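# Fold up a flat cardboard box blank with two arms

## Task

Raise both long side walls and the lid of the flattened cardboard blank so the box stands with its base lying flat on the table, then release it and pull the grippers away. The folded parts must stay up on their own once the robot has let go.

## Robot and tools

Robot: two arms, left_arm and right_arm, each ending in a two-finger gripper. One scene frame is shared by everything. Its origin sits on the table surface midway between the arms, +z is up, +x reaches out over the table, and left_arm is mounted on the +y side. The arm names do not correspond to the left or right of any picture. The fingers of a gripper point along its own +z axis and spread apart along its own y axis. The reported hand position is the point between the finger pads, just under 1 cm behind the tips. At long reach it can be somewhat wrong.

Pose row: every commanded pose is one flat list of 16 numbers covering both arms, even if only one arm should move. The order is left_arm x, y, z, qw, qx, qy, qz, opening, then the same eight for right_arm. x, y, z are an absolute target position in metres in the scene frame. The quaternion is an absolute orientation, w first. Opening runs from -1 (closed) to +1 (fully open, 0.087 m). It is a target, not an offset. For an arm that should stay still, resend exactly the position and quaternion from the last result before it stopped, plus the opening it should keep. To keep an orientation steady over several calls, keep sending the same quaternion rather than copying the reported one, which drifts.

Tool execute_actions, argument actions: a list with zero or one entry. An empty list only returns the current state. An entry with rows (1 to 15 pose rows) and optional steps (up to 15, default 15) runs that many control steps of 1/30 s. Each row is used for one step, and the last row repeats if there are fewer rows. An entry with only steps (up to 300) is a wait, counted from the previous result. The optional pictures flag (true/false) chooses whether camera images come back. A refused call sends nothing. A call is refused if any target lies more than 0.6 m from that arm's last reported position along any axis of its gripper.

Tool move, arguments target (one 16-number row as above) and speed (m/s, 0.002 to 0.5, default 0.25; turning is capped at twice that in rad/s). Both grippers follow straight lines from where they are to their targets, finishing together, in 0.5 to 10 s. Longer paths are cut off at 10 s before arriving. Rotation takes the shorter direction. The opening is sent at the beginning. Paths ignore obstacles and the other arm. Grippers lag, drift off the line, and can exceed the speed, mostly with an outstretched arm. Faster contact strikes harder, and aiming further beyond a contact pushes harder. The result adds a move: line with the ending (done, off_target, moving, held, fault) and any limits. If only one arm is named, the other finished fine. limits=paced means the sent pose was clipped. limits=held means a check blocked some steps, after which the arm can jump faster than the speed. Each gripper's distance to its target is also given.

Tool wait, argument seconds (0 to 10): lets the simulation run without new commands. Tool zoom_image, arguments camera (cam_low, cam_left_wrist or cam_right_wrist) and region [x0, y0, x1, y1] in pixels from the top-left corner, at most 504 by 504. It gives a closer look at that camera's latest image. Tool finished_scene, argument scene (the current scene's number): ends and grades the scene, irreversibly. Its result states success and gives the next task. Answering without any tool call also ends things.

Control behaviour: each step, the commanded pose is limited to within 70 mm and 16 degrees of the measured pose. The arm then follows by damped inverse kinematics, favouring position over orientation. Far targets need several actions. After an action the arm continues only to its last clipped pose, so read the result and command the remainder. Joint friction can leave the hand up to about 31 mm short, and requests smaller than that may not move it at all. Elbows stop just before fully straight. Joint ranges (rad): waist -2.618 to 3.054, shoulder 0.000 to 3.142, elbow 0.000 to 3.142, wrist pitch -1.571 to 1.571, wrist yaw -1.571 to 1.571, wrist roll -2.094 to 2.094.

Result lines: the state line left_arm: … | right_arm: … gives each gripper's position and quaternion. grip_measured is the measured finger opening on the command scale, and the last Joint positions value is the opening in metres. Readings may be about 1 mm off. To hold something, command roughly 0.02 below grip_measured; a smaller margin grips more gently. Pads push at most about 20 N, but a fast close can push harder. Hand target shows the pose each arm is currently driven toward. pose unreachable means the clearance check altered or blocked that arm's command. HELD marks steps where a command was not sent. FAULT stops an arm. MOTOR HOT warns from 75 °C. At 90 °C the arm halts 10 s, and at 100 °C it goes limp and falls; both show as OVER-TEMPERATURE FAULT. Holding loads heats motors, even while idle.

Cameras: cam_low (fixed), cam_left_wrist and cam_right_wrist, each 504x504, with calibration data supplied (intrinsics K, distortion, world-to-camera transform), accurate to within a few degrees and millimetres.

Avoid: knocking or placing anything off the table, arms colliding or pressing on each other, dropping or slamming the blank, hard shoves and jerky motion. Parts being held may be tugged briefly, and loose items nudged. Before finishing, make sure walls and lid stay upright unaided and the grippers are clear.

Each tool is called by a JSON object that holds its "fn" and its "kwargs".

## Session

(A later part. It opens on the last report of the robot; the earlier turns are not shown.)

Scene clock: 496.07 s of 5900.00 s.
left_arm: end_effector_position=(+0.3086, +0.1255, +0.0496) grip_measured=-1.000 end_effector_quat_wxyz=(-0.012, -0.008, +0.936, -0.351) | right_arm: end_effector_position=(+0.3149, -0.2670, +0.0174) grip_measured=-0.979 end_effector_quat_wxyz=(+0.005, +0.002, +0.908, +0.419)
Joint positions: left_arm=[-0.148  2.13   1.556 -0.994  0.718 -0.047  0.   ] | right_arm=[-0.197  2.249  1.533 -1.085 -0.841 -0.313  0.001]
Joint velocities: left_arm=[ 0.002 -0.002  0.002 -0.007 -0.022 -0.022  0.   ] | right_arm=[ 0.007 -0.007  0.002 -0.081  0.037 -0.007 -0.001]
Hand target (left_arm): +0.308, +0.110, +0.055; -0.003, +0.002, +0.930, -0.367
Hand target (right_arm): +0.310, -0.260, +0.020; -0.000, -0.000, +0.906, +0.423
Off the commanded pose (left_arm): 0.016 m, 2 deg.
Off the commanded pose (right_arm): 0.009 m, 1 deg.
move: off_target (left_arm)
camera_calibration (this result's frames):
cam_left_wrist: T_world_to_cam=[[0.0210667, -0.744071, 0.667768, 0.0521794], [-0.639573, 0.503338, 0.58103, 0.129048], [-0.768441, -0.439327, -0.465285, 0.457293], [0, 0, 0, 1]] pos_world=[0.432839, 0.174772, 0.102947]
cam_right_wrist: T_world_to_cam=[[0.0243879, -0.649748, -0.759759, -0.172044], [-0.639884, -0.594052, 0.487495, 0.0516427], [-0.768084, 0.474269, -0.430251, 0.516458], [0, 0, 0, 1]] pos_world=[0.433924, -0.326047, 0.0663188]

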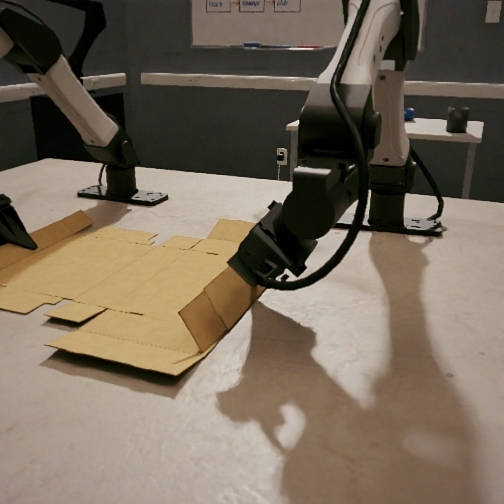

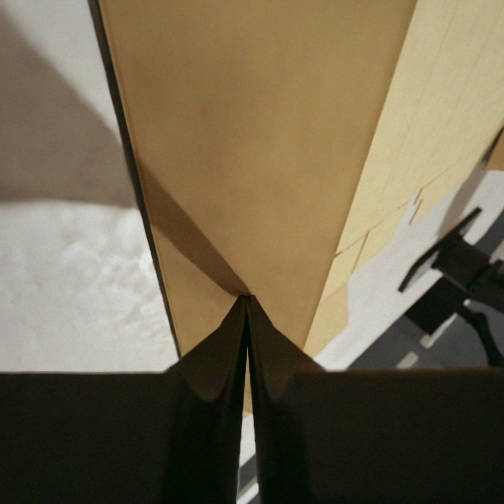

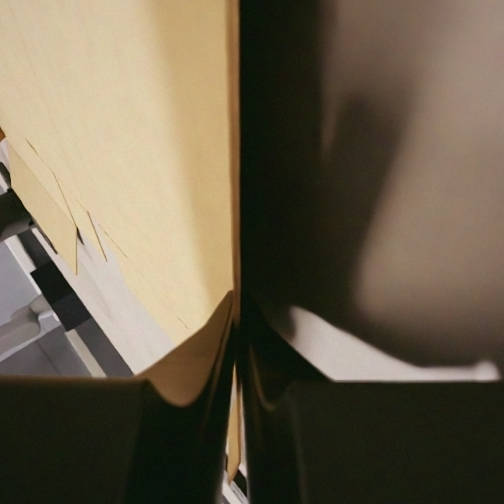

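Works.

{"fn": "move", "kwargs": {"target": [0.31,0.085,0.04,0,0,0.93,-0.365,-1,0.31,-0.26,0.02,0,0,0.906,0.423,-1], "speed": 0.04}}

{"fn": "move", "kwargs": {"target": [0.31,0.09,0.005,0,0,0.93,-0.365,-1,0.31,-0.26,0.02,0,0,0.906,0.423,-1], "speed": 0.04}}

{"fn": "move", "kwargs": {"target": [0.31,0.13,0.13,0,0,0.93,-0.365,-1,0.31,-0.26,0.02,0,0,0.906,0.423,-1], "speed": 0.06}}

Scene clock: 504.63 s of 5900.00 s.
left_arm: end_effector_position=(+0.3090, +0.1115, +0.0383) grip_measured=-1.000 end_effector_quat_wxyz=(-0.011, -0.015, +0.941, -0.337) | right_arm: end_effector_position=(+0.3146, -0.2676, +0.0167) grip_measured=-0.979 end_effector_quat_wxyz=(+0.004, +0.002, +0.909, +0.416)
Joint positions: left_arm=[-0.192  2.129  1.521 -0.917  0.686 -0.122  0.   ] | right_arm=[-0.197  2.249  1.533 -1.085 -0.835 -0.313  0.001]
Joint velocities: left_arm=[-0.012 -0.012 -0.007 -0.007 -0.022  0.037  0.   ] | right_arm=[-0.002  0.002 -0.012  0.007 -0.007  0.022 -0.   ]
Hand target (left_arm): +0.308, +0.086, +0.041; -0.004, +0.002, +0.931, -0.366
Hand target (right_arm): +0.310, -0.260, +0.020; -0.000, +0.000, +0.906, +0.423
Off the commanded pose (left_arm): 0.027 m, 4 deg.
Off the commanded pose (right_arm): 0.010 m, 1 deg.
After step 90, 4.30 s passed at rest.
move: off_target (left_arm)
camera_calibration (this result's frames):
cam_left_wrist: T_world_to_cam=[[0.0340014, -0.763918, 0.644416, 0.0483915], [-0.644276, 0.476174, 0.598471, 0.146695], [-0.764037, -0.435531, -0.475984, 0.444825], [0, 0, 0, 1]] pos_world=[0.432729, 0.16085, 0.0927523]
cam_right_wrist: T_world_to_cam=[[0.0246202, -0.653631, -0.756413, -0.174133], [-0.638802, -0.592303, 0.491029, 0.0515113], [-0.768977, 0.471109, -0.432123, 0.515775], [0, 0, 0, 1]] pos_world=[0.433812, -0.326295, 0.0658687]

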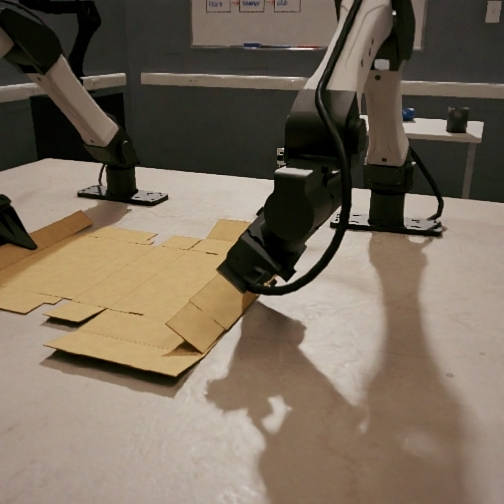

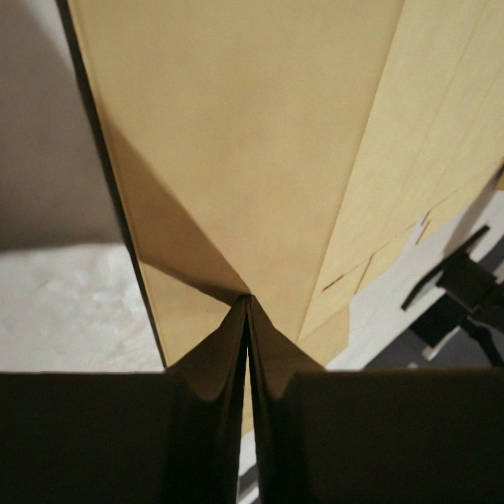

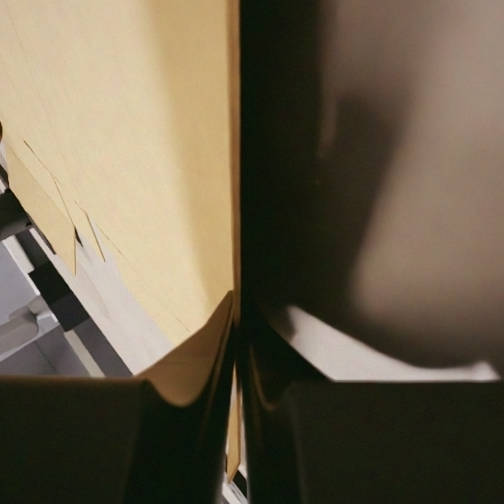

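Scene clock: 505.87 s of 5900.00 s.
left_arm: end_effector_position=(+0.3093, +0.1082, +0.0290) grip_measured=-1.000 end_effector_quat_wxyz=(+0.000, -0.015, +0.934, -0.358) | right_arm: end_effector_position=(+0.3148, -0.2680, +0.0169) grip_measured=-0.979 end_effector_quat_wxyz=(+0.005, +0.003, +0.909, +0.417)
Joint positions: left_arm=[-0.185  2.129  1.462 -0.829  0.729 -0.126  0.   ] | right_arm=[-0.199  2.249  1.533 -1.085 -0.837 -0.313  0.001]
Joint velocities: left_arm=[-0.022 -0.012 -0.017 -0.022  0.007 -0.066  0.   ] | right_arm=[ 0.007 -0.002 -0.007  0.022 -0.037 -0.037 -0.001]
Hand target (left_arm): +0.308, +0.091, +0.007; -0.002, +0.001, +0.931, -0.365
Hand target (right_arm): +0.310, -0.260, +0.020; -0.000, +0.000, +0.906, +0.423
Off the commanded pose (left_arm): 0.030 m, 2 deg.
Off the commanded pose (right_arm): 0.010 m, 1 deg.
move: off_target (left_arm)
camera_calibration (this result's frames):
cam_left_wrist: T_world_to_cam=[[0.024731, -0.734002, 0.678697, 0.0505602], [-0.660932, 0.497355, 0.561967, 0.158001], [-0.750038, -0.462471, -0.472826, 0.437687], [0, 0, 0, 1]] pos_world=[0.431459, 0.160947, 0.0838437]
cam_right_wrist: T_world_to_cam=[[0.0236342, -0.65285, -0.757118, -0.173757], [-0.639976, -0.591695, 0.490231, 0.0518476], [-0.768031, 0.472952, -0.431793, 0.516313], [0, 0, 0, 1]] pos_world=[0.433832, -0.32695, 0.0659687]

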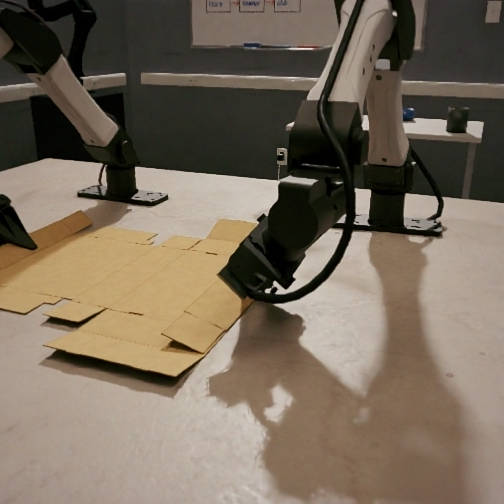

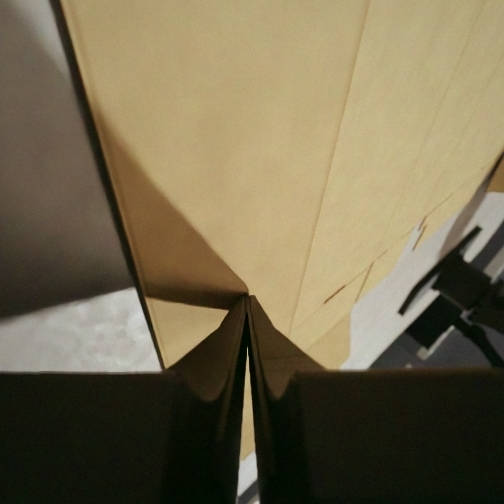

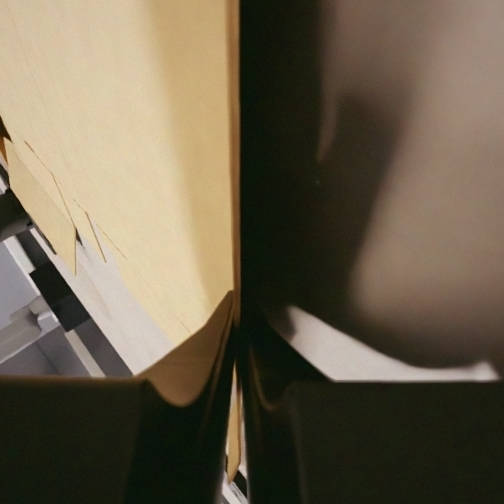

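Scene clock: 508.03 s of 5900.00 s.
left_arm: end_effector_position=(+0.3058, +0.1284, +0.1129) grip_measured=-1.000 end_effector_quat_wxyz=(-0.015, -0.005, +0.934, -0.357) | right_arm: end_effector_position=(+0.3156, -0.2665, +0.0185) grip_measured=-0.979 end_effector_quat_wxyz=(+0.007, +0.004, +0.906, +0.423)
Joint positions: left_arm=[-0.137  2.076  1.723 -1.235  0.731 -0.021  0.   ] | right_arm=[-0.199  2.249  1.533 -1.085 -0.85  -0.313  0.001]
Joint velocities: left_arm=[-0.007 -0.007 -0.012 -0.051  0.037  0.037  0.   ] | right_arm=[ 0.012  0.012 -0.002 -0.081  0.037 -0.037 -0.   ]
Hand target (left_arm): +0.308, +0.130, +0.130; +0.000, -0.000, +0.931, -0.365
Hand target (right_arm): +0.310, -0.260, +0.020; -0.000, -0.000, +0.906, +0.423
Off the commanded pose (left_arm): 0.018 m, 2 deg.
Off the commanded pose (right_arm): 0.009 m, 1 deg.
move: off_target (left_arm)
camera_calibration (this result's frames):
cam_left_wrist: T_world_to_cam=[[0.0175561, -0.735218, 0.677603, 0.010988], [-0.633016, 0.516412, 0.576722, 0.085827], [-0.773939, -0.439059, -0.456339, 0.486489], [0, 0, 0, 1]] pos_world=[0.43065, 0.177354, 0.16506]
cam_right_wrist: T_world_to_cam=[[0.023556, -0.64299, -0.765512, -0.16876], [-0.643455, -0.595786, 0.480629, 0.0525946], [-0.765122, 0.481251, -0.427769, 0.518129], [0, 0, 0, 1]] pos_world=[0.434249, -0.326526, 0.0671734]

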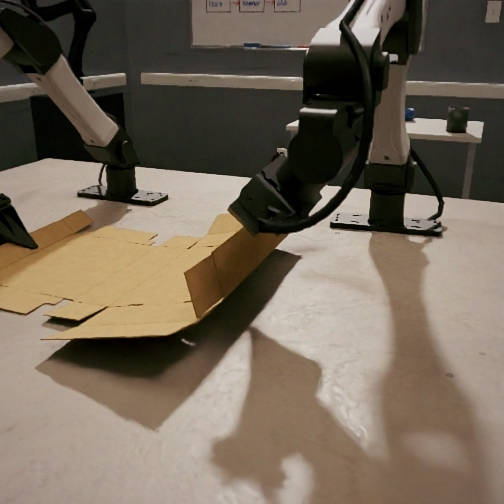

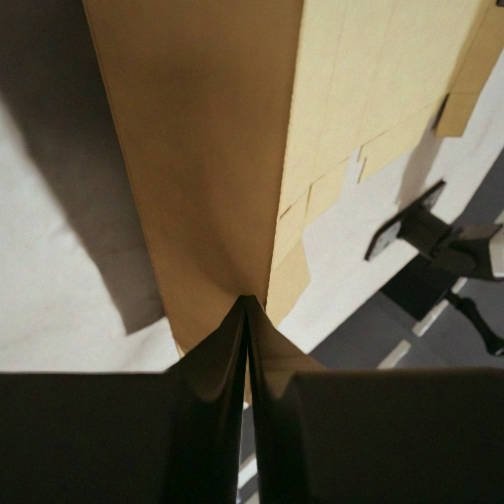

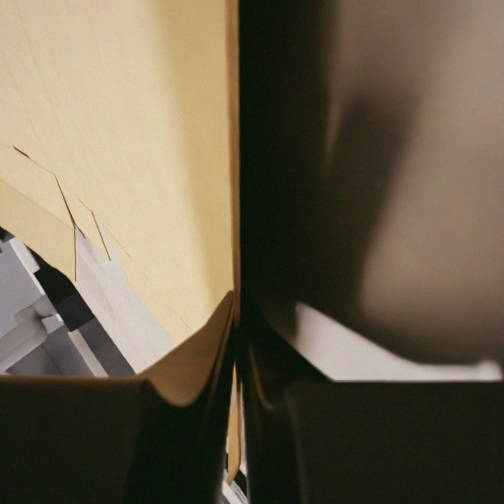

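{"fn": "move", "kwargs": {"target": [0.31,0.24,0.13,0,0,0.93,-0.365,-1,0.31,-0.26,0.02,0,0,0.906,0.423,-1], "speed": 0.1}}

Scene clock: 523.93 s of 5900.00 s.
left_arm: end_effector_position=(+0.3106, +0.2370, +0.1287) grip_measured=-1.000 end_effector_quat_wxyz=(+0.004, -0.003, +0.931, -0.364) | right_arm: end_effector_position=(+0.3158, -0.2661, +0.0190) grip_measured=-0.979 end_effector_quat_wxyz=(+0.007, +0.004, +0.905, +0.424)
Joint positions: left_arm=[ 0.137  2.188  1.953 -1.553  0.719  0.333  0.   ] | right_arm=[-0.199  2.249  1.533 -1.085 -0.854 -0.313  0.001]
Joint velocities: left_arm=[-0.002  0.012  0.002  0.007  0.037 -0.051  0.   ] | right_arm=[-0.022  0.007 -0.007 -0.007  0.007 -0.066 -0.002]
Hand target (left_arm): +0.311, +0.240, +0.130; +0.002, -0.001, +0.932, -0.363
Hand target (right_arm): +0.310, -0.260, +0.020; -0.000, -0.000, +0.906, +0.423
Off the commanded pose (left_arm): 0.003 m, 1 deg.
Off the commanded pose (right_arm): 0.008 m, 1 deg.
After step 90, 11.23 s passed at rest.
move: done
camera_calibration (this result's frames):
cam_left_wrist: T_world_to_cam=[[-0.000960631, -0.725191, 0.688547, 0.0820528], [-0.659895, 0.517805, 0.544442, 0.0358005], [-0.751358, -0.453845, -0.479047, 0.544496], [0, 0, 0, 1]] pos_world=[0.432814, 0.288083, 0.184851]
cam_right_wrist: T_world_to_cam=[[0.0236132, -0.64023, -0.767821, -0.167368], [-0.644356, -0.596966, 0.477951, 0.0527928], [-0.764361, 0.483464, -0.426632, 0.518598], [0, 0, 0, 1]] pos_world=[0.434366, -0.326362, 0.0675097]

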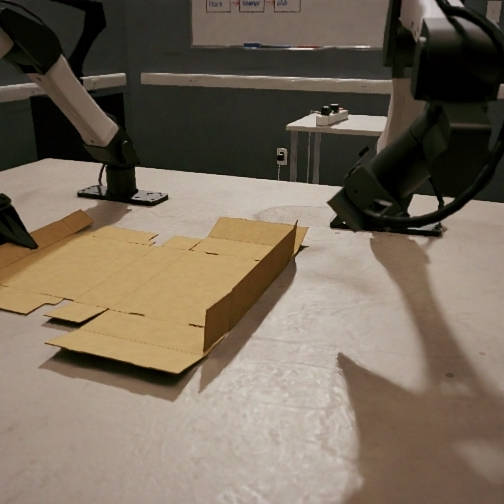

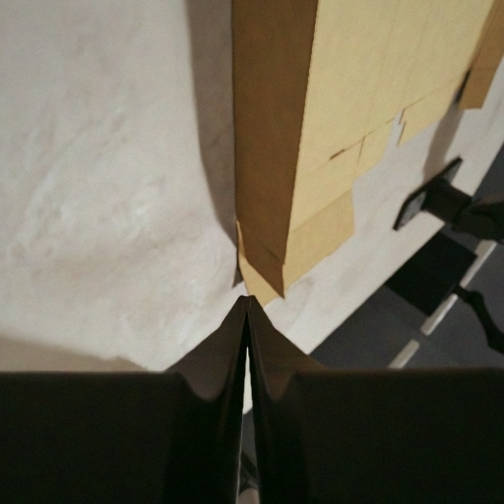

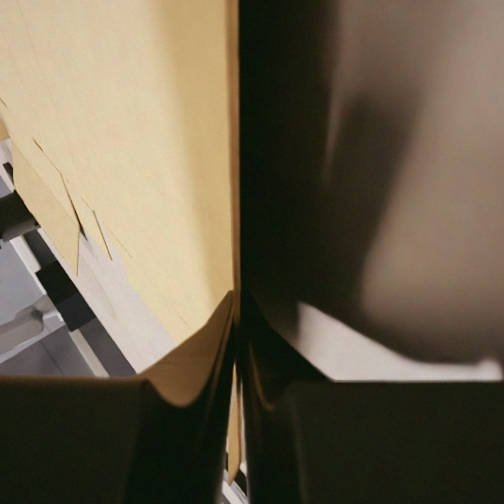

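{"fn": "move", "kwargs": {"target": [0.31,0.03,0.12,0,0,0.93,-0.365,-1,0.31,-0.26,0.02,0,0,0.906,0.423,-1]}}

{"fn": "move", "kwargs": {"target": [0.31,0.015,0.005,0,0,0.93,-0.365,-1,0.31,-0.26,0.02,0,0,0.906,0.423,-1], "speed": 0.1}}

{"fn": "move", "kwargs": {"target": [0.31,0.015,0.005,0,0,0.93,-0.365,-1,0.31,-0.215,0.15,0,0,0.985,0.174,-1], "speed": 0.08}}

{"fn": "move", "kwargs": {"target": [0.31,0.015,0.005,0,0,0.93,-0.365,-1,0.31,-0.10,0.235,0,0,0.995,-0.1,-1], "speed": 0.08}}

Scene clock: 534.70 s of 5900.00 s.
left_arm: end_effector_position=(+0.3062, +0.0290, +0.1161) grip_measured=-1.000 end_effector_quat_wxyz=(-0.016, +0.004, +0.930, -0.368) | right_arm: end_effector_position=(+0.3159, -0.2658, +0.0192) grip_measured=-0.979 end_effector_quat_wxyz=(+0.008, +0.004, +0.905, +0.425)
Joint positions: left_arm=[-0.375  2.075  1.719 -1.023  0.734 -0.322  0.   ] | right_arm=[-0.199  2.249  1.533 -1.085 -0.856 -0.313  0.001]
Joint velocities: left_arm=[ 0.017  0.007 -0.007  0.051 -0.066  0.037  0.   ] | right_arm=[ 0.002  0.002 -0.002 -0.081  0.022 -0.022 -0.001]
Hand target (left_arm): +0.307, +0.030, +0.121; -0.003, +0.001, +0.929, -0.369
Hand target (right_arm): +0.310, -0.260, +0.020; -0.000, -0.000, +0.906, +0.423
Off the commanded pose (left_arm): 0.006 m, 2 deg.
Off the commanded pose (right_arm): 0.008 m, 1 deg.
After step 90, 6.20 s passed at rest.
move: done
camera_calibration (this result's frames):
cam_left_wrist: T_world_to_cam=[[0.00299112, -0.719926, 0.694044, -0.0621436], [-0.627337, 0.539135, 0.561944, 0.134915], [-0.778742, -0.43708, -0.450024, 0.44532], [0, 0, 0, 1]] pos_world=[0.431613, 0.0771644, 0.16772]
cam_right_wrist: T_world_to_cam=[[0.0236496, -0.638569, -0.769201, -0.166532], [-0.644896, -0.59767, 0.476341, 0.0529139], [-0.763905, 0.484789, -0.425945, 0.518878], [0, 0, 0, 1]] pos_world=[0.434436, -0.326264, 0.0677117]

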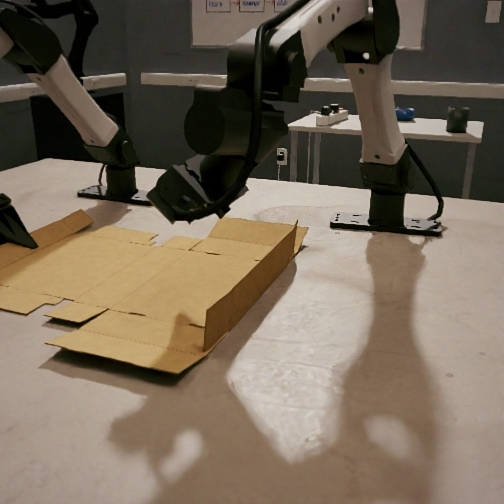

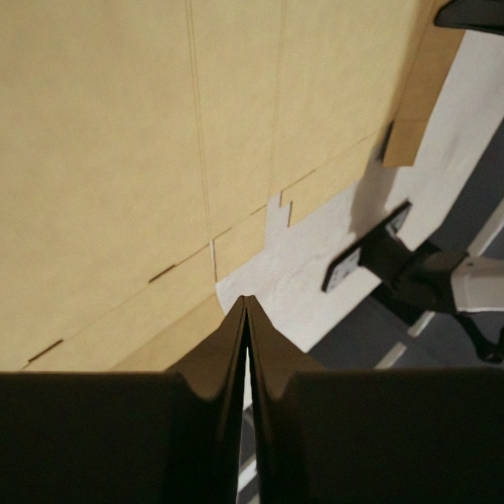

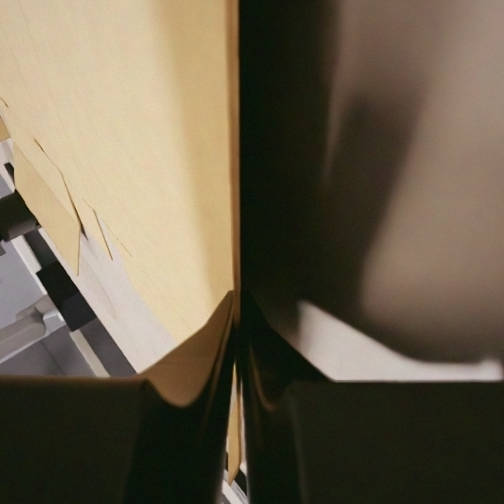

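Scene clock: 536.07 s of 5900.00 s.
left_arm: end_effector_position=(+0.3107, +0.0190, +0.0206) grip_measured=-1.000 end_effector_quat_wxyz=(-0.009, -0.003, +0.929, -0.370) | right_arm: end_effector_position=(+0.3158, -0.2660, +0.0190) grip_measured=-0.979 end_effector_quat_wxyz=(+0.007, +0.004, +0.905, +0.425)
Joint positions: left_arm=[-0.395  2.182  1.489 -0.643  0.727 -0.372  0.   ] | right_arm=[-0.199  2.249  1.533 -1.085 -0.855 -0.313  0.001]
Joint velocities: left_arm=[ 0.002  0.002  0.007  0.007  0.022 -0.007  0.   ] | right_arm=[-0.007  0.002 -0.007 -0.051  0.051 -0.037 -0.   ]
Hand target (left_arm): +0.312, +0.015, +0.006; -0.001, +0.001, +0.931, -0.365
Hand target (right_arm): +0.310, -0.260, +0.020; -0.000, -0.000, +0.906, +0.423
Off the commanded pose (left_arm): 0.016 m, 1 deg.
Off the commanded pose (right_arm): 0.008 m, 1 deg.
move: off_target (left_arm)
camera_calibration (this result's frames):
cam_left_wrist: T_world_to_cam=[[0.010121, -0.717299, 0.696692, -0.00540428], [-0.642038, 0.529481, 0.55447, 0.201609], [-0.766606, -0.452914, -0.455174, 0.398127], [0, 0, 0, 1]] pos_world=[0.434702, 0.0696924, 0.0731958]
cam_right_wrist: T_world_to_cam=[[0.0236251, -0.639676, -0.768281, -0.167089], [-0.644536, -0.597201, 0.477414, 0.052833], [-0.764209, 0.483906, -0.426403, 0.518692], [0, 0, 0, 1]] pos_world=[0.434389, -0.326329, 0.067577]

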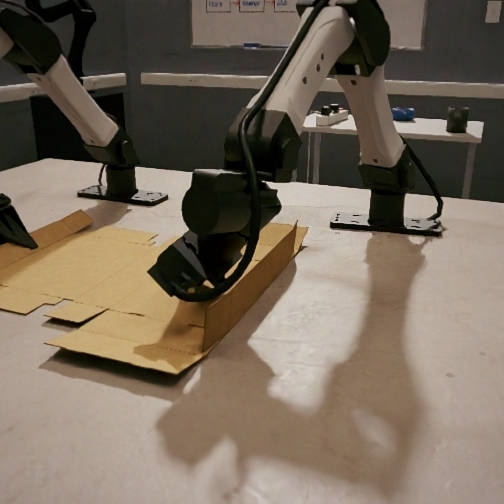

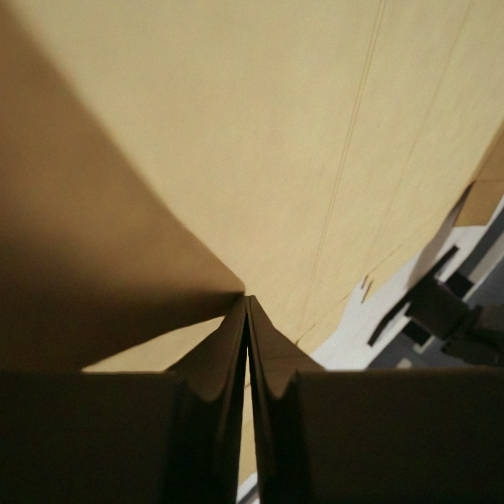

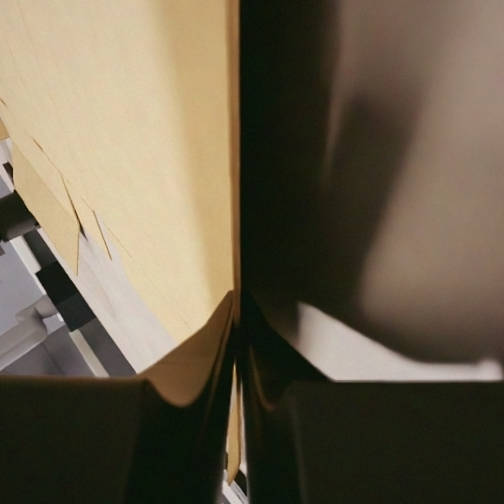

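Scene clock: 539.70 s of 5900.00 s.
left_arm: end_effector_position=(+0.3109, +0.0173, +0.0203) grip_measured=-1.000 end_effector_quat_wxyz=(-0.007, -0.004, +0.927, -0.376) | right_arm: end_effector_position=(+0.3137, -0.2192, +0.1411) grip_measured=-0.979 end_effector_quat_wxyz=(+0.003, +0.002, +0.984, +0.178)
Joint positions: left_arm=[-0.395  2.182  1.48  -0.624  0.739 -0.378  0.   ] | right_arm=[ 0.112  2.005  1.87  -1.394 -0.355  0.106  0.001]
Joint velocities: left_arm=[ 0.002  0.007 -0.012  0.051 -0.022 -0.007  0.   ] | right_arm=[-0.012  0.007 -0.012 -0.081 -0.007 -0.037 -0.   ]
Hand target (left_arm): +0.310, +0.015, +0.006; -0.001, +0.001, +0.931, -0.365
Hand target (right_arm): +0.309, -0.215, +0.149; -0.001, -0.001, +0.985, +0.175
Off the commanded pose (left_arm): 0.015 m, 2 deg.
Off the commanded pose (right_arm): 0.010 m, 1 deg.
move: off_target (left_arm)
camera_calibration (this result's frames):
cam_left_wrist: T_world_to_cam=[[0.00971802, -0.707687, 0.70646, -0.00664032], [-0.644097, 0.53598, 0.545771, 0.203516], [-0.764882, -0.460332, -0.45061, 0.396835], [0, 0, 0, 1]] pos_world=[0.434681, 0.0688965, 0.0724361]
cam_right_wrist: T_world_to_cam=[[0.0217009, -0.936881, -0.348974, -0.167049], [-0.637484, -0.281859, 0.717056, 0.0542008], [-0.770158, 0.206905, -0.603364, 0.512595], [0, 0, 0, 1]] pos_world=[0.432956, -0.247286, 0.21212]

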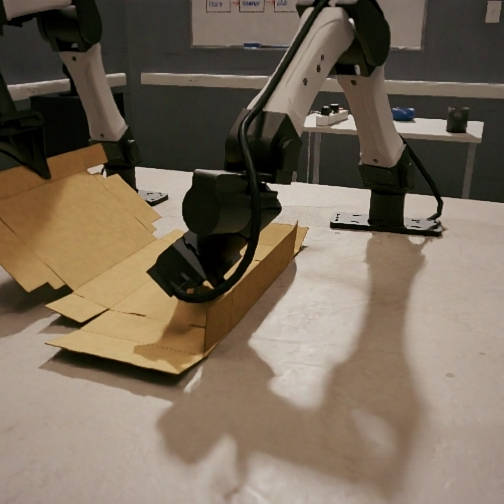

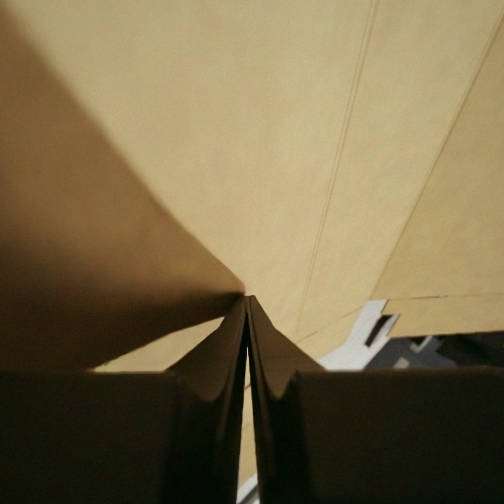

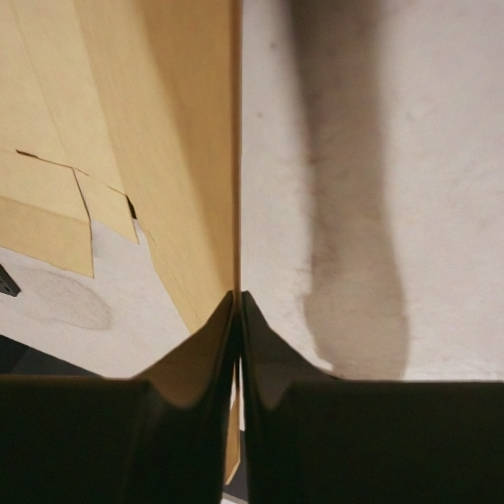

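Scene clock: 543.50 s of 5900.00 s.
left_arm: end_effector_position=(+0.3107, +0.0169, +0.0208) grip_measured=-1.000 end_effector_quat_wxyz=(-0.008, -0.004, +0.926, -0.378) | right_arm: end_effector_position=(+0.3127, -0.1084, +0.2231) grip_measured=-0.979 end_effector_quat_wxyz=(+0.165, +0.001, +0.986, +0.007)
Joint positions: left_arm=[-0.395  2.182  1.48  -0.624  0.743 -0.379  0.   ] | right_arm=[ 0.583  2.066  2.357 -1.572  0.163  0.543  0.001]
Joint velocities: left_arm=[-0.022 -0.022  0.002 -0.037  0.037  0.022  0.   ] | right_arm=[ 0.007  0.017 -0.007 -0.037  0.007  0.007  0.   ]
Hand target (left_arm): +0.310, +0.015, +0.006; -0.001, +0.000, +0.931, -0.365
Hand target (right_arm): +0.311, -0.102, +0.234; +0.180, -0.006, +0.983, +0.018
Off the commanded pose (left_arm): 0.016 m, 2 deg.
Off the commanded pose (right_arm): 0.015 m, 23 deg; orientation clipped at the last step of the last action.
joint sent to its limit (right arm) — the command would take joint 4 (wrist pitch) past its lower limit, so that joint was sent only as far as its limit.
move: off_target (left_arm, right_arm); limits=paced
camera_calibration (this result's frames):
cam_left_wrist: T_world_to_cam=[[0.0102799, -0.705103, 0.709031, -0.00758482], [-0.643254, 0.538217, 0.544561, 0.203098], [-0.765584, -0.461685, -0.448027, 0.396917], [0, 0, 0, 1]] pos_world=[0.434595, 0.0685917, 0.0726082]
cam_right_wrist: T_world_to_cam=[[0.0241914, -0.999687, -0.00645144, -0.11862], [-0.849087, -0.0239526, 0.52771, 0.162404], [-0.527699, -0.00728819, -0.8494, 0.494238], [0, 0, 0, 1]] pos_world=[0.401573, -0.111091, 0.333339]

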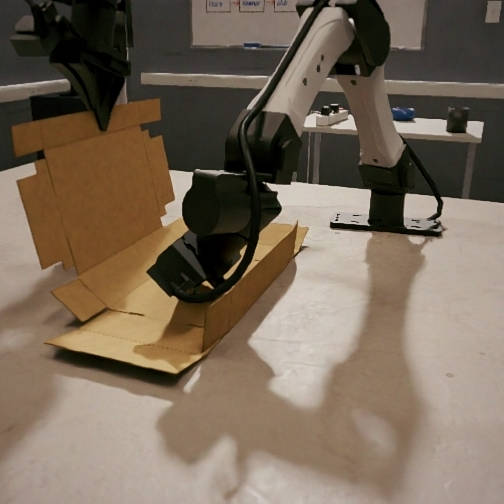

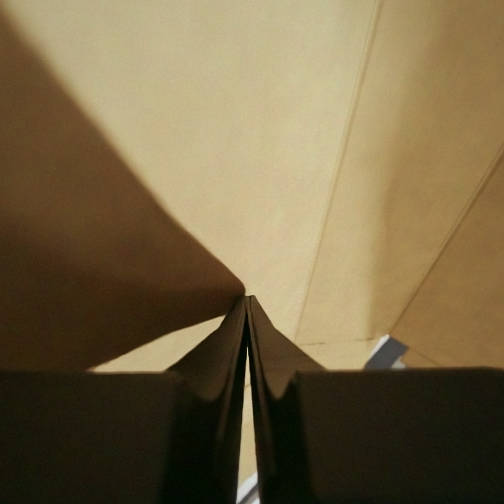

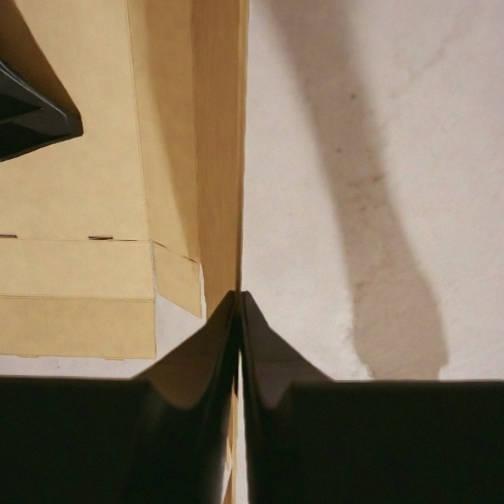

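{"fn": "move", "kwargs": {"target": [0.2,0.08,0.14,0,0,0.93,-0.365,-1,0.3127,-0.1084,0.2231,0.165,0,0.986,0.007,-1]}}

{"fn": "move", "kwargs": {"target": [0.02,0.09,0.06,0.299,-0.641,0.641,-0.299,-0.3,0.3127,-0.1084,0.2231,0.165,0,0.986,0.007,-1]}}

Scene clock: 563.47 s of 5900.00 s.
left_arm: end_effector_position=(+0.2050, +0.0759, +0.1401) grip_measured=-1.000 end_effector_quat_wxyz=(+0.008, +0.005, +0.929, -0.370) | right_arm: end_effector_position=(+0.3124, -0.1080, +0.2231) grip_measured=-0.979 end_effector_quat_wxyz=(+0.164, +0.001, +0.986, +0.009)
Joint positions: left_arm=[-0.311  1.615  1.231 -0.995  0.737 -0.255  0.   ] | right_arm=[ 0.583  2.066  2.357 -1.572  0.16   0.543  0.001]
Joint velocities: left_arm=[ 0.007 -0.002 -0.012  0.007 -0.007  0.037  0.   ] | right_arm=[ 0.017 -0.002 -0.007 -0.095 -0.007 -0.037 -0.   ]
Hand target (left_arm): +0.198, +0.081, +0.138; +0.001, -0.000, +0.931, -0.365
Hand target (right_arm): +0.313, -0.108, +0.223; +0.165, -0.000, +0.986, +0.007
Off the commanded pose (left_arm): 0.006 m, 1 deg.
Off the commanded pose (right_arm): 0.000 m, 0 deg.
After step 90, 15.60 s passed at rest.
move: done
camera_calibration (this result's frames):
cam_left_wrist: T_world_to_cam=[[-0.0177792, -0.717291, 0.696547, -0.0410491], [-0.659676, 0.531925, 0.530928, 0.0441304], [-0.75134, -0.450056, -0.482637, 0.397712], [0, 0, 0, 1]] pos_world=[0.327199, 0.126074, 0.197113]
cam_right_wrist: T_world_to_cam=[[0.024583, -0.999659, -0.00876891, -0.1178], [-0.84835, -0.0255009, 0.528822, 0.161566], [-0.528865, -0.00556093, -0.848688, 0.494488], [0, 0, 0, 1]] pos_world=[0.401478, -0.11089, 0.333193]

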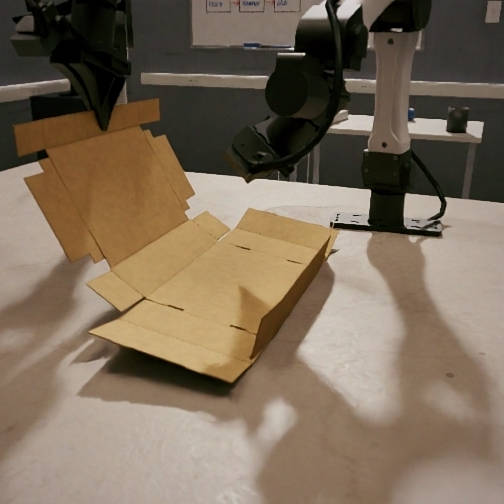

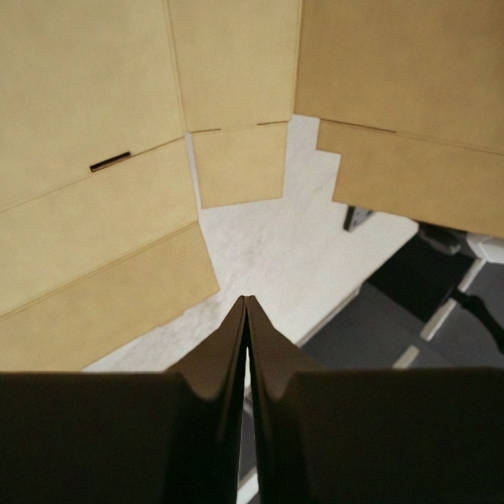

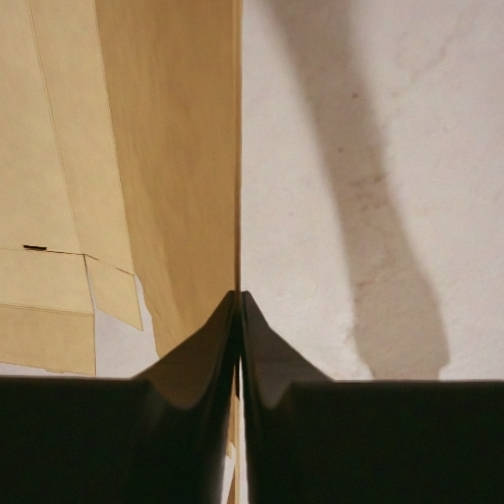

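Scene clock: 566.93 s of 5900.00 s.
left_arm: end_effector_position=(+0.0355, +0.0885, +0.0691) grip_measured=-0.300 end_effector_quat_wxyz=(+0.116, -0.437, +0.817, -0.358) | right_arm: end_effector_position=(+0.3123, -0.1078, +0.2231) grip_measured=-0.979 end_effector_quat_wxyz=(+0.164, +0.001, +0.986, +0.009)
Joint positions: left_arm=[-1.334  0.2    0.281 -0.933 -0.307 -2.082  0.031] | right_arm=[ 0.583  2.066  2.357 -1.572  0.158  0.543  0.001]
Joint velocities: left_arm=[-0.027  0.002  0.002 -0.095 -0.007 -0.037  0.   ] | right_arm=[ 0.007  0.022  0.002 -0.037 -0.051 -0.022 -0.   ]
Hand target (left_arm): +0.036, +0.088, +0.070; +0.117, -0.438, +0.816, -0.358
Hand target (right_arm): +0.313, -0.108, +0.223; +0.165, +0.000, +0.986, +0.007
Off the commanded pose (left_arm): 0.018 m, 38 deg; orientation clipped at the last step of the last action.
Off the commanded pose (right_arm): 0.001 m, 0 deg.
move: held (left_arm); limits=paced,held; held on 9 of 104 steps (left_arm), including the last (left_arm)
pose unreachable (left arm): on one or more control steps of this call this arm could not follow its commanded pose, so it was not sent that pose on those steps. On the call's last step it was still not sent that pose. It may still have moved: this result reports where it is.
cause: the commanded pose would bring two parts of the arm too close to each other (its upper arm (the part past joint 2) and its gripper housing, with joints 3 (elbow) to 6 (wrist roll) between them).
camera_calibration (this result's frames):
cam_left_wrist: T_world_to_cam=[[0.623434, -0.357028, 0.695601, -0.0401529], [-0.773237, -0.14965, 0.616205, 0.0217333], [-0.115906, -0.922028, -0.369365, 0.253144], [0, 0, 0, 1]] pos_world=[0.0711786, 0.222322, 0.108041]
cam_right_wrist: T_world_to_cam=[[0.0250116, -0.999637, -0.0100228, -0.117419], [-0.847924, -0.0265241, 0.529454, 0.161073], [-0.529527, -0.00474393, -0.84828, 0.494609], [0, 0, 0, 1]] pos_world=[0.401423, -0.110757, 0.33311]

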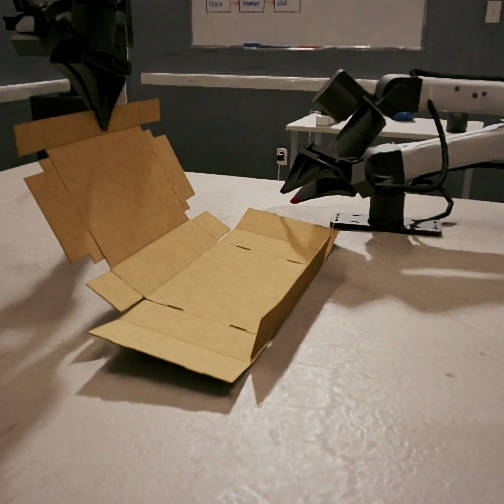

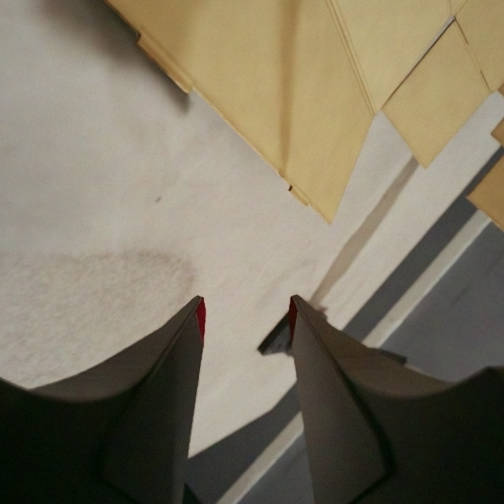

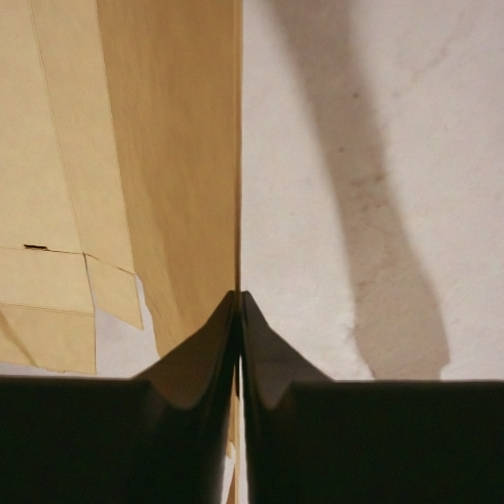

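{"fn": "move", "kwargs": {"target": [0.11,0.27,0.08,0,0,0.906,-0.423,-0.4,0.31,-0.2,0.06,0,0,0.93,0.365,-1], "speed": 0.15}}

Scene clock: 578.83 s of 5900.00 s.
left_arm: end_effector_position=(+0.0663, +0.1357, +0.0647) grip_measured=-0.400 end_effector_quat_wxyz=(+0.183, -0.430, +0.817, -0.337) | right_arm: end_effector_position=(+0.3182, -0.1945, +0.0690) grip_measured=-0.980 end_effector_quat_wxyz=(+0.018, -0.001, +0.931, +0.366)
Joint positions: left_arm=[-0.523  0.06   0.281 -1.013  0.131 -1.426  0.026] | right_arm=[ 0.024  2.039  1.492 -0.973 -0.748  0.025  0.001]
Joint velocities: left_arm=[ 0.017 -0.012 -0.002 -0.022  0.022 -0.022  0.001] | right_arm=[ 0.012 -0.007 -0.007  0.022 -0.022  0.007  0.   ]
Hand target (left_arm): +0.066, +0.135, +0.065; +0.181, -0.430, +0.817, -0.339
Hand target (right_arm): +0.310, -0.198, +0.061; +0.002, +0.000, +0.931, +0.364
Off the commanded pose (left_arm): 0.142 m, 56 deg; position and orientation clipped at the last step of the last action.
Off the commanded pose (right_arm): 0.013 m, 2 deg.
After step 90, 5.37 s passed at rest.
move: held (left_arm), off_target (right_arm); limits=paced,held; held on 81 of 106 steps (left_arm), including the last (left_arm)
pose unreachable (left arm): on one or more control steps of this call this arm could not follow its commanded pose, so it was not sent that pose on those steps. On the call's last step it was still not sent that pose. It may still have moved: this result reports where it is.
cause: the commanded pose would bring two parts of the arm too close to each other (its upper arm (the part past joint 2) and its gripper housing, with joints 3 (elbow) to 6 (wrist roll) between them).
camera_calibration (this result's frames):
cam_left_wrist: T_world_to_cam=[[0.569859, -0.399291, 0.718211, -0.0316148], [-0.820836, -0.235561, 0.520326, 0.0763336], [-0.0385785, -0.886046, -0.461989, 0.294587], [0, 0, 0, 1]] pos_world=[0.0920381, 0.266376, 0.119084]
cam_right_wrist: T_world_to_cam=[[0.0388459, -0.733075, -0.679037, -0.112174], [-0.656333, -0.531127, 0.535847, 0.0858133], [-0.753471, 0.424859, -0.501773, 0.497525], [0, 0, 0, 1]] pos_world=[0.43555, -0.248032, 0.127492]

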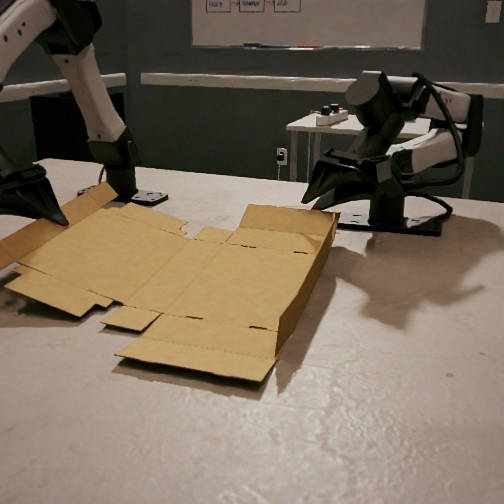

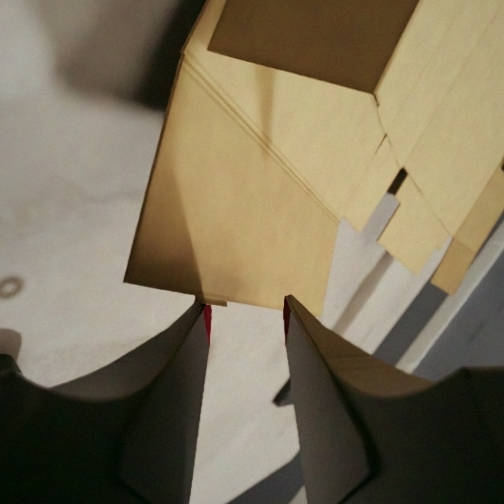

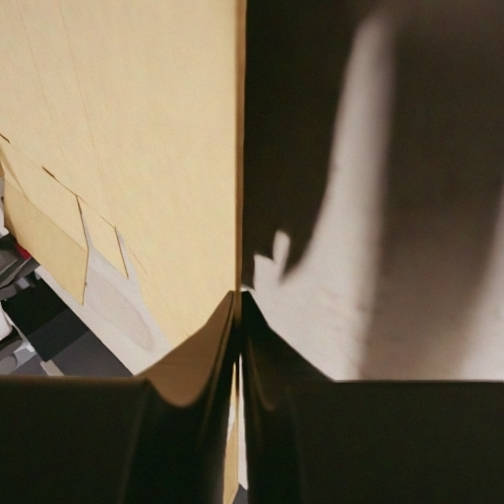

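{"fn": "move", "kwargs": {"target": [0.12,0.10,0.2,0.183,-0.43,0.817,-0.337,-0.4,0.40,-0.29,0.04,0,0,0.93,0.365,-1], "speed": 0.12}}

{"fn": "move", "kwargs": {"target": [0.2,0.22,0.12,0,0,0.906,-0.423,-0.4,0.40,-0.29,0.04,0,0,0.93,0.365,-1]}}

Scene clock: 585.13 s of 5900.00 s.
left_arm: end_effector_position=(+0.1166, +0.1030, +0.1969) grip_measured=-0.400 end_effector_quat_wxyz=(+0.185, -0.429, +0.817, -0.339) | right_arm: end_effector_position=(+0.4033, -0.2839, +0.0451) grip_measured=-0.979 end_effector_quat_wxyz=(+0.015, -0.004, +0.927, +0.376)
Joint positions: left_arm=[-0.634  0.645  0.813 -0.946  0.052 -1.503  0.026] | right_arm=[-0.17   2.54   2.23  -1.409 -0.76  -0.256  0.001]
Joint velocities: left_arm=[-0.002  0.002  0.002  0.007 -0.037 -0.007  0.   ] | right_arm=[-0.002 -0.007  0.002 -0.037 -0.022 -0.007 -0.001]
Hand target (left_arm): +0.118, +0.101, +0.201; +0.182, -0.430, +0.817, -0.338
Hand target (right_arm): +0.400, -0.291, +0.041; +0.002, +0.001, +0.931, +0.365
Off the commanded pose (left_arm): 0.006 m, 0 deg.
Off the commanded pose (right_arm): 0.009 m, 2 deg.
After step 90, 1.50 s passed at rest.
move: done
camera_calibration (this result's frames):
cam_left_wrist: T_world_to_cam=[[0.564631, -0.398733, 0.722637, -0.168577], [-0.824537, -0.233828, 0.515231, 0.042441], [-0.0364664, -0.886756, -0.460797, 0.328225], [0, 0, 0, 1]] pos_world=[0.142147, 0.233763, 0.251198]
cam_right_wrist: T_world_to_cam=[[0.042982, -0.717585, -0.695144, -0.193829], [-0.649614, -0.548698, 0.526244, 0.0996807], [-0.759048, 0.428956, -0.489737, 0.590479], [0, 0, 0, 1]] pos_world=[0.521287, -0.337684, 0.101984]

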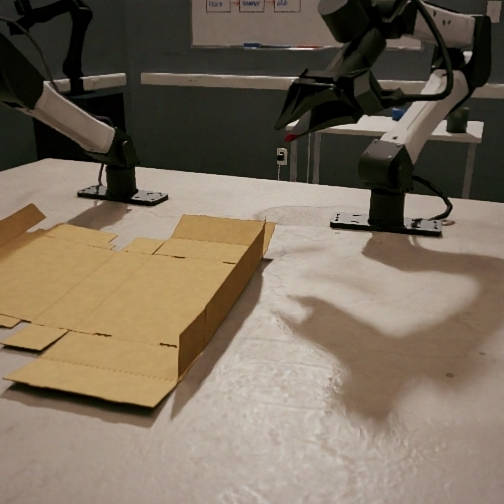

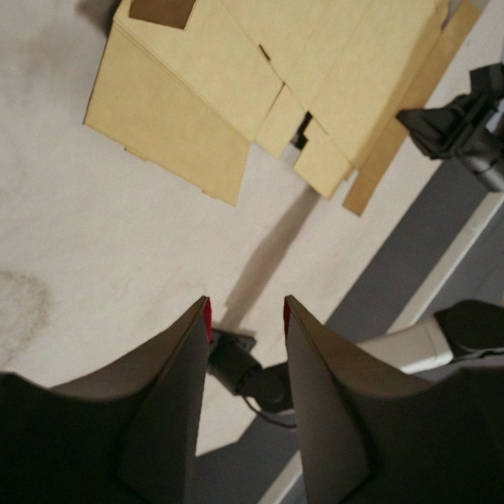

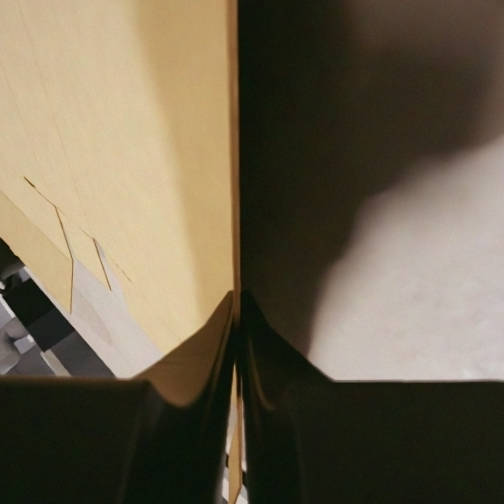

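Scene clock: 587.73 s of 5900.00 s.
left_arm: end_effector_position=(+0.2032, +0.2141, +0.1194) grip_measured=-0.400 end_effector_quat_wxyz=(+0.007, -0.003, +0.908, -0.419) | right_arm: end_effector_position=(+0.4034, -0.2833, +0.0456) grip_measured=-0.979 end_effector_quat_wxyz=(+0.015, -0.004, +0.926, +0.378)
Joint positions: left_arm=[ 0.202  1.814  1.308 -1.399  0.815  0.46   0.026] | right_arm=[-0.17   2.54   2.23  -1.409 -0.764 -0.256  0.001]
Joint velocities: left_arm=[-0.012  0.002 -0.002 -0.081 -0.007  0.007 -0.001] | right_arm=[ 0.002  0.022 -0.007 -0.095  0.007  0.022 -0.   ]
Hand target (left_arm): +0.205, +0.218, +0.121; +0.005, -0.003, +0.908, -0.419
Hand target (right_arm): +0.400, -0.290, +0.040; +0.001, +0.000, +0.931, +0.365
Off the commanded pose (left_arm): 0.007 m, 1 deg.
Off the commanded pose (right_arm): 0.009 m, 2 deg.
move: done
camera_calibration (this result's frames):
cam_left_wrist: T_world_to_cam=[[-0.00375987, -0.637737, 0.770245, 0.0437948], [-0.664218, 0.577382, 0.47481, -0.021671], [-0.74753, -0.509825, -0.425767, 0.453764], [0, 0, 0, 1]] pos_world=[0.324972, 0.271782, 0.169755]
cam_right_wrist: T_world_to_cam=[[0.043209, -0.71446, -0.698341, -0.192101], [-0.650222, -0.550803, 0.523285, 0.0995858], [-0.758514, 0.431466, -0.488357, 0.591005], [0, 0, 0, 1]] pos_world=[0.521339, -0.337395, 0.102358]

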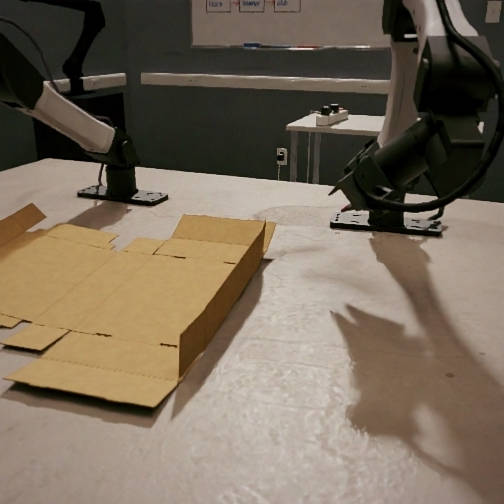

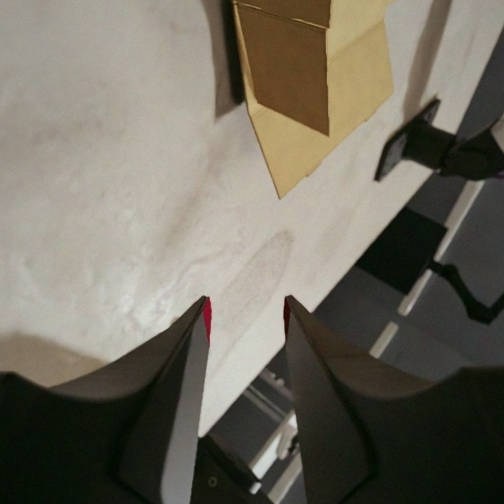

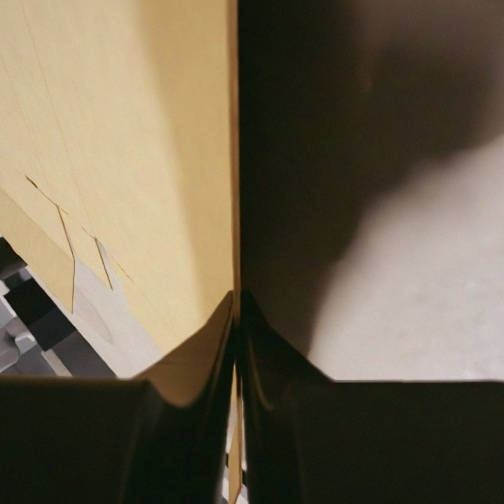

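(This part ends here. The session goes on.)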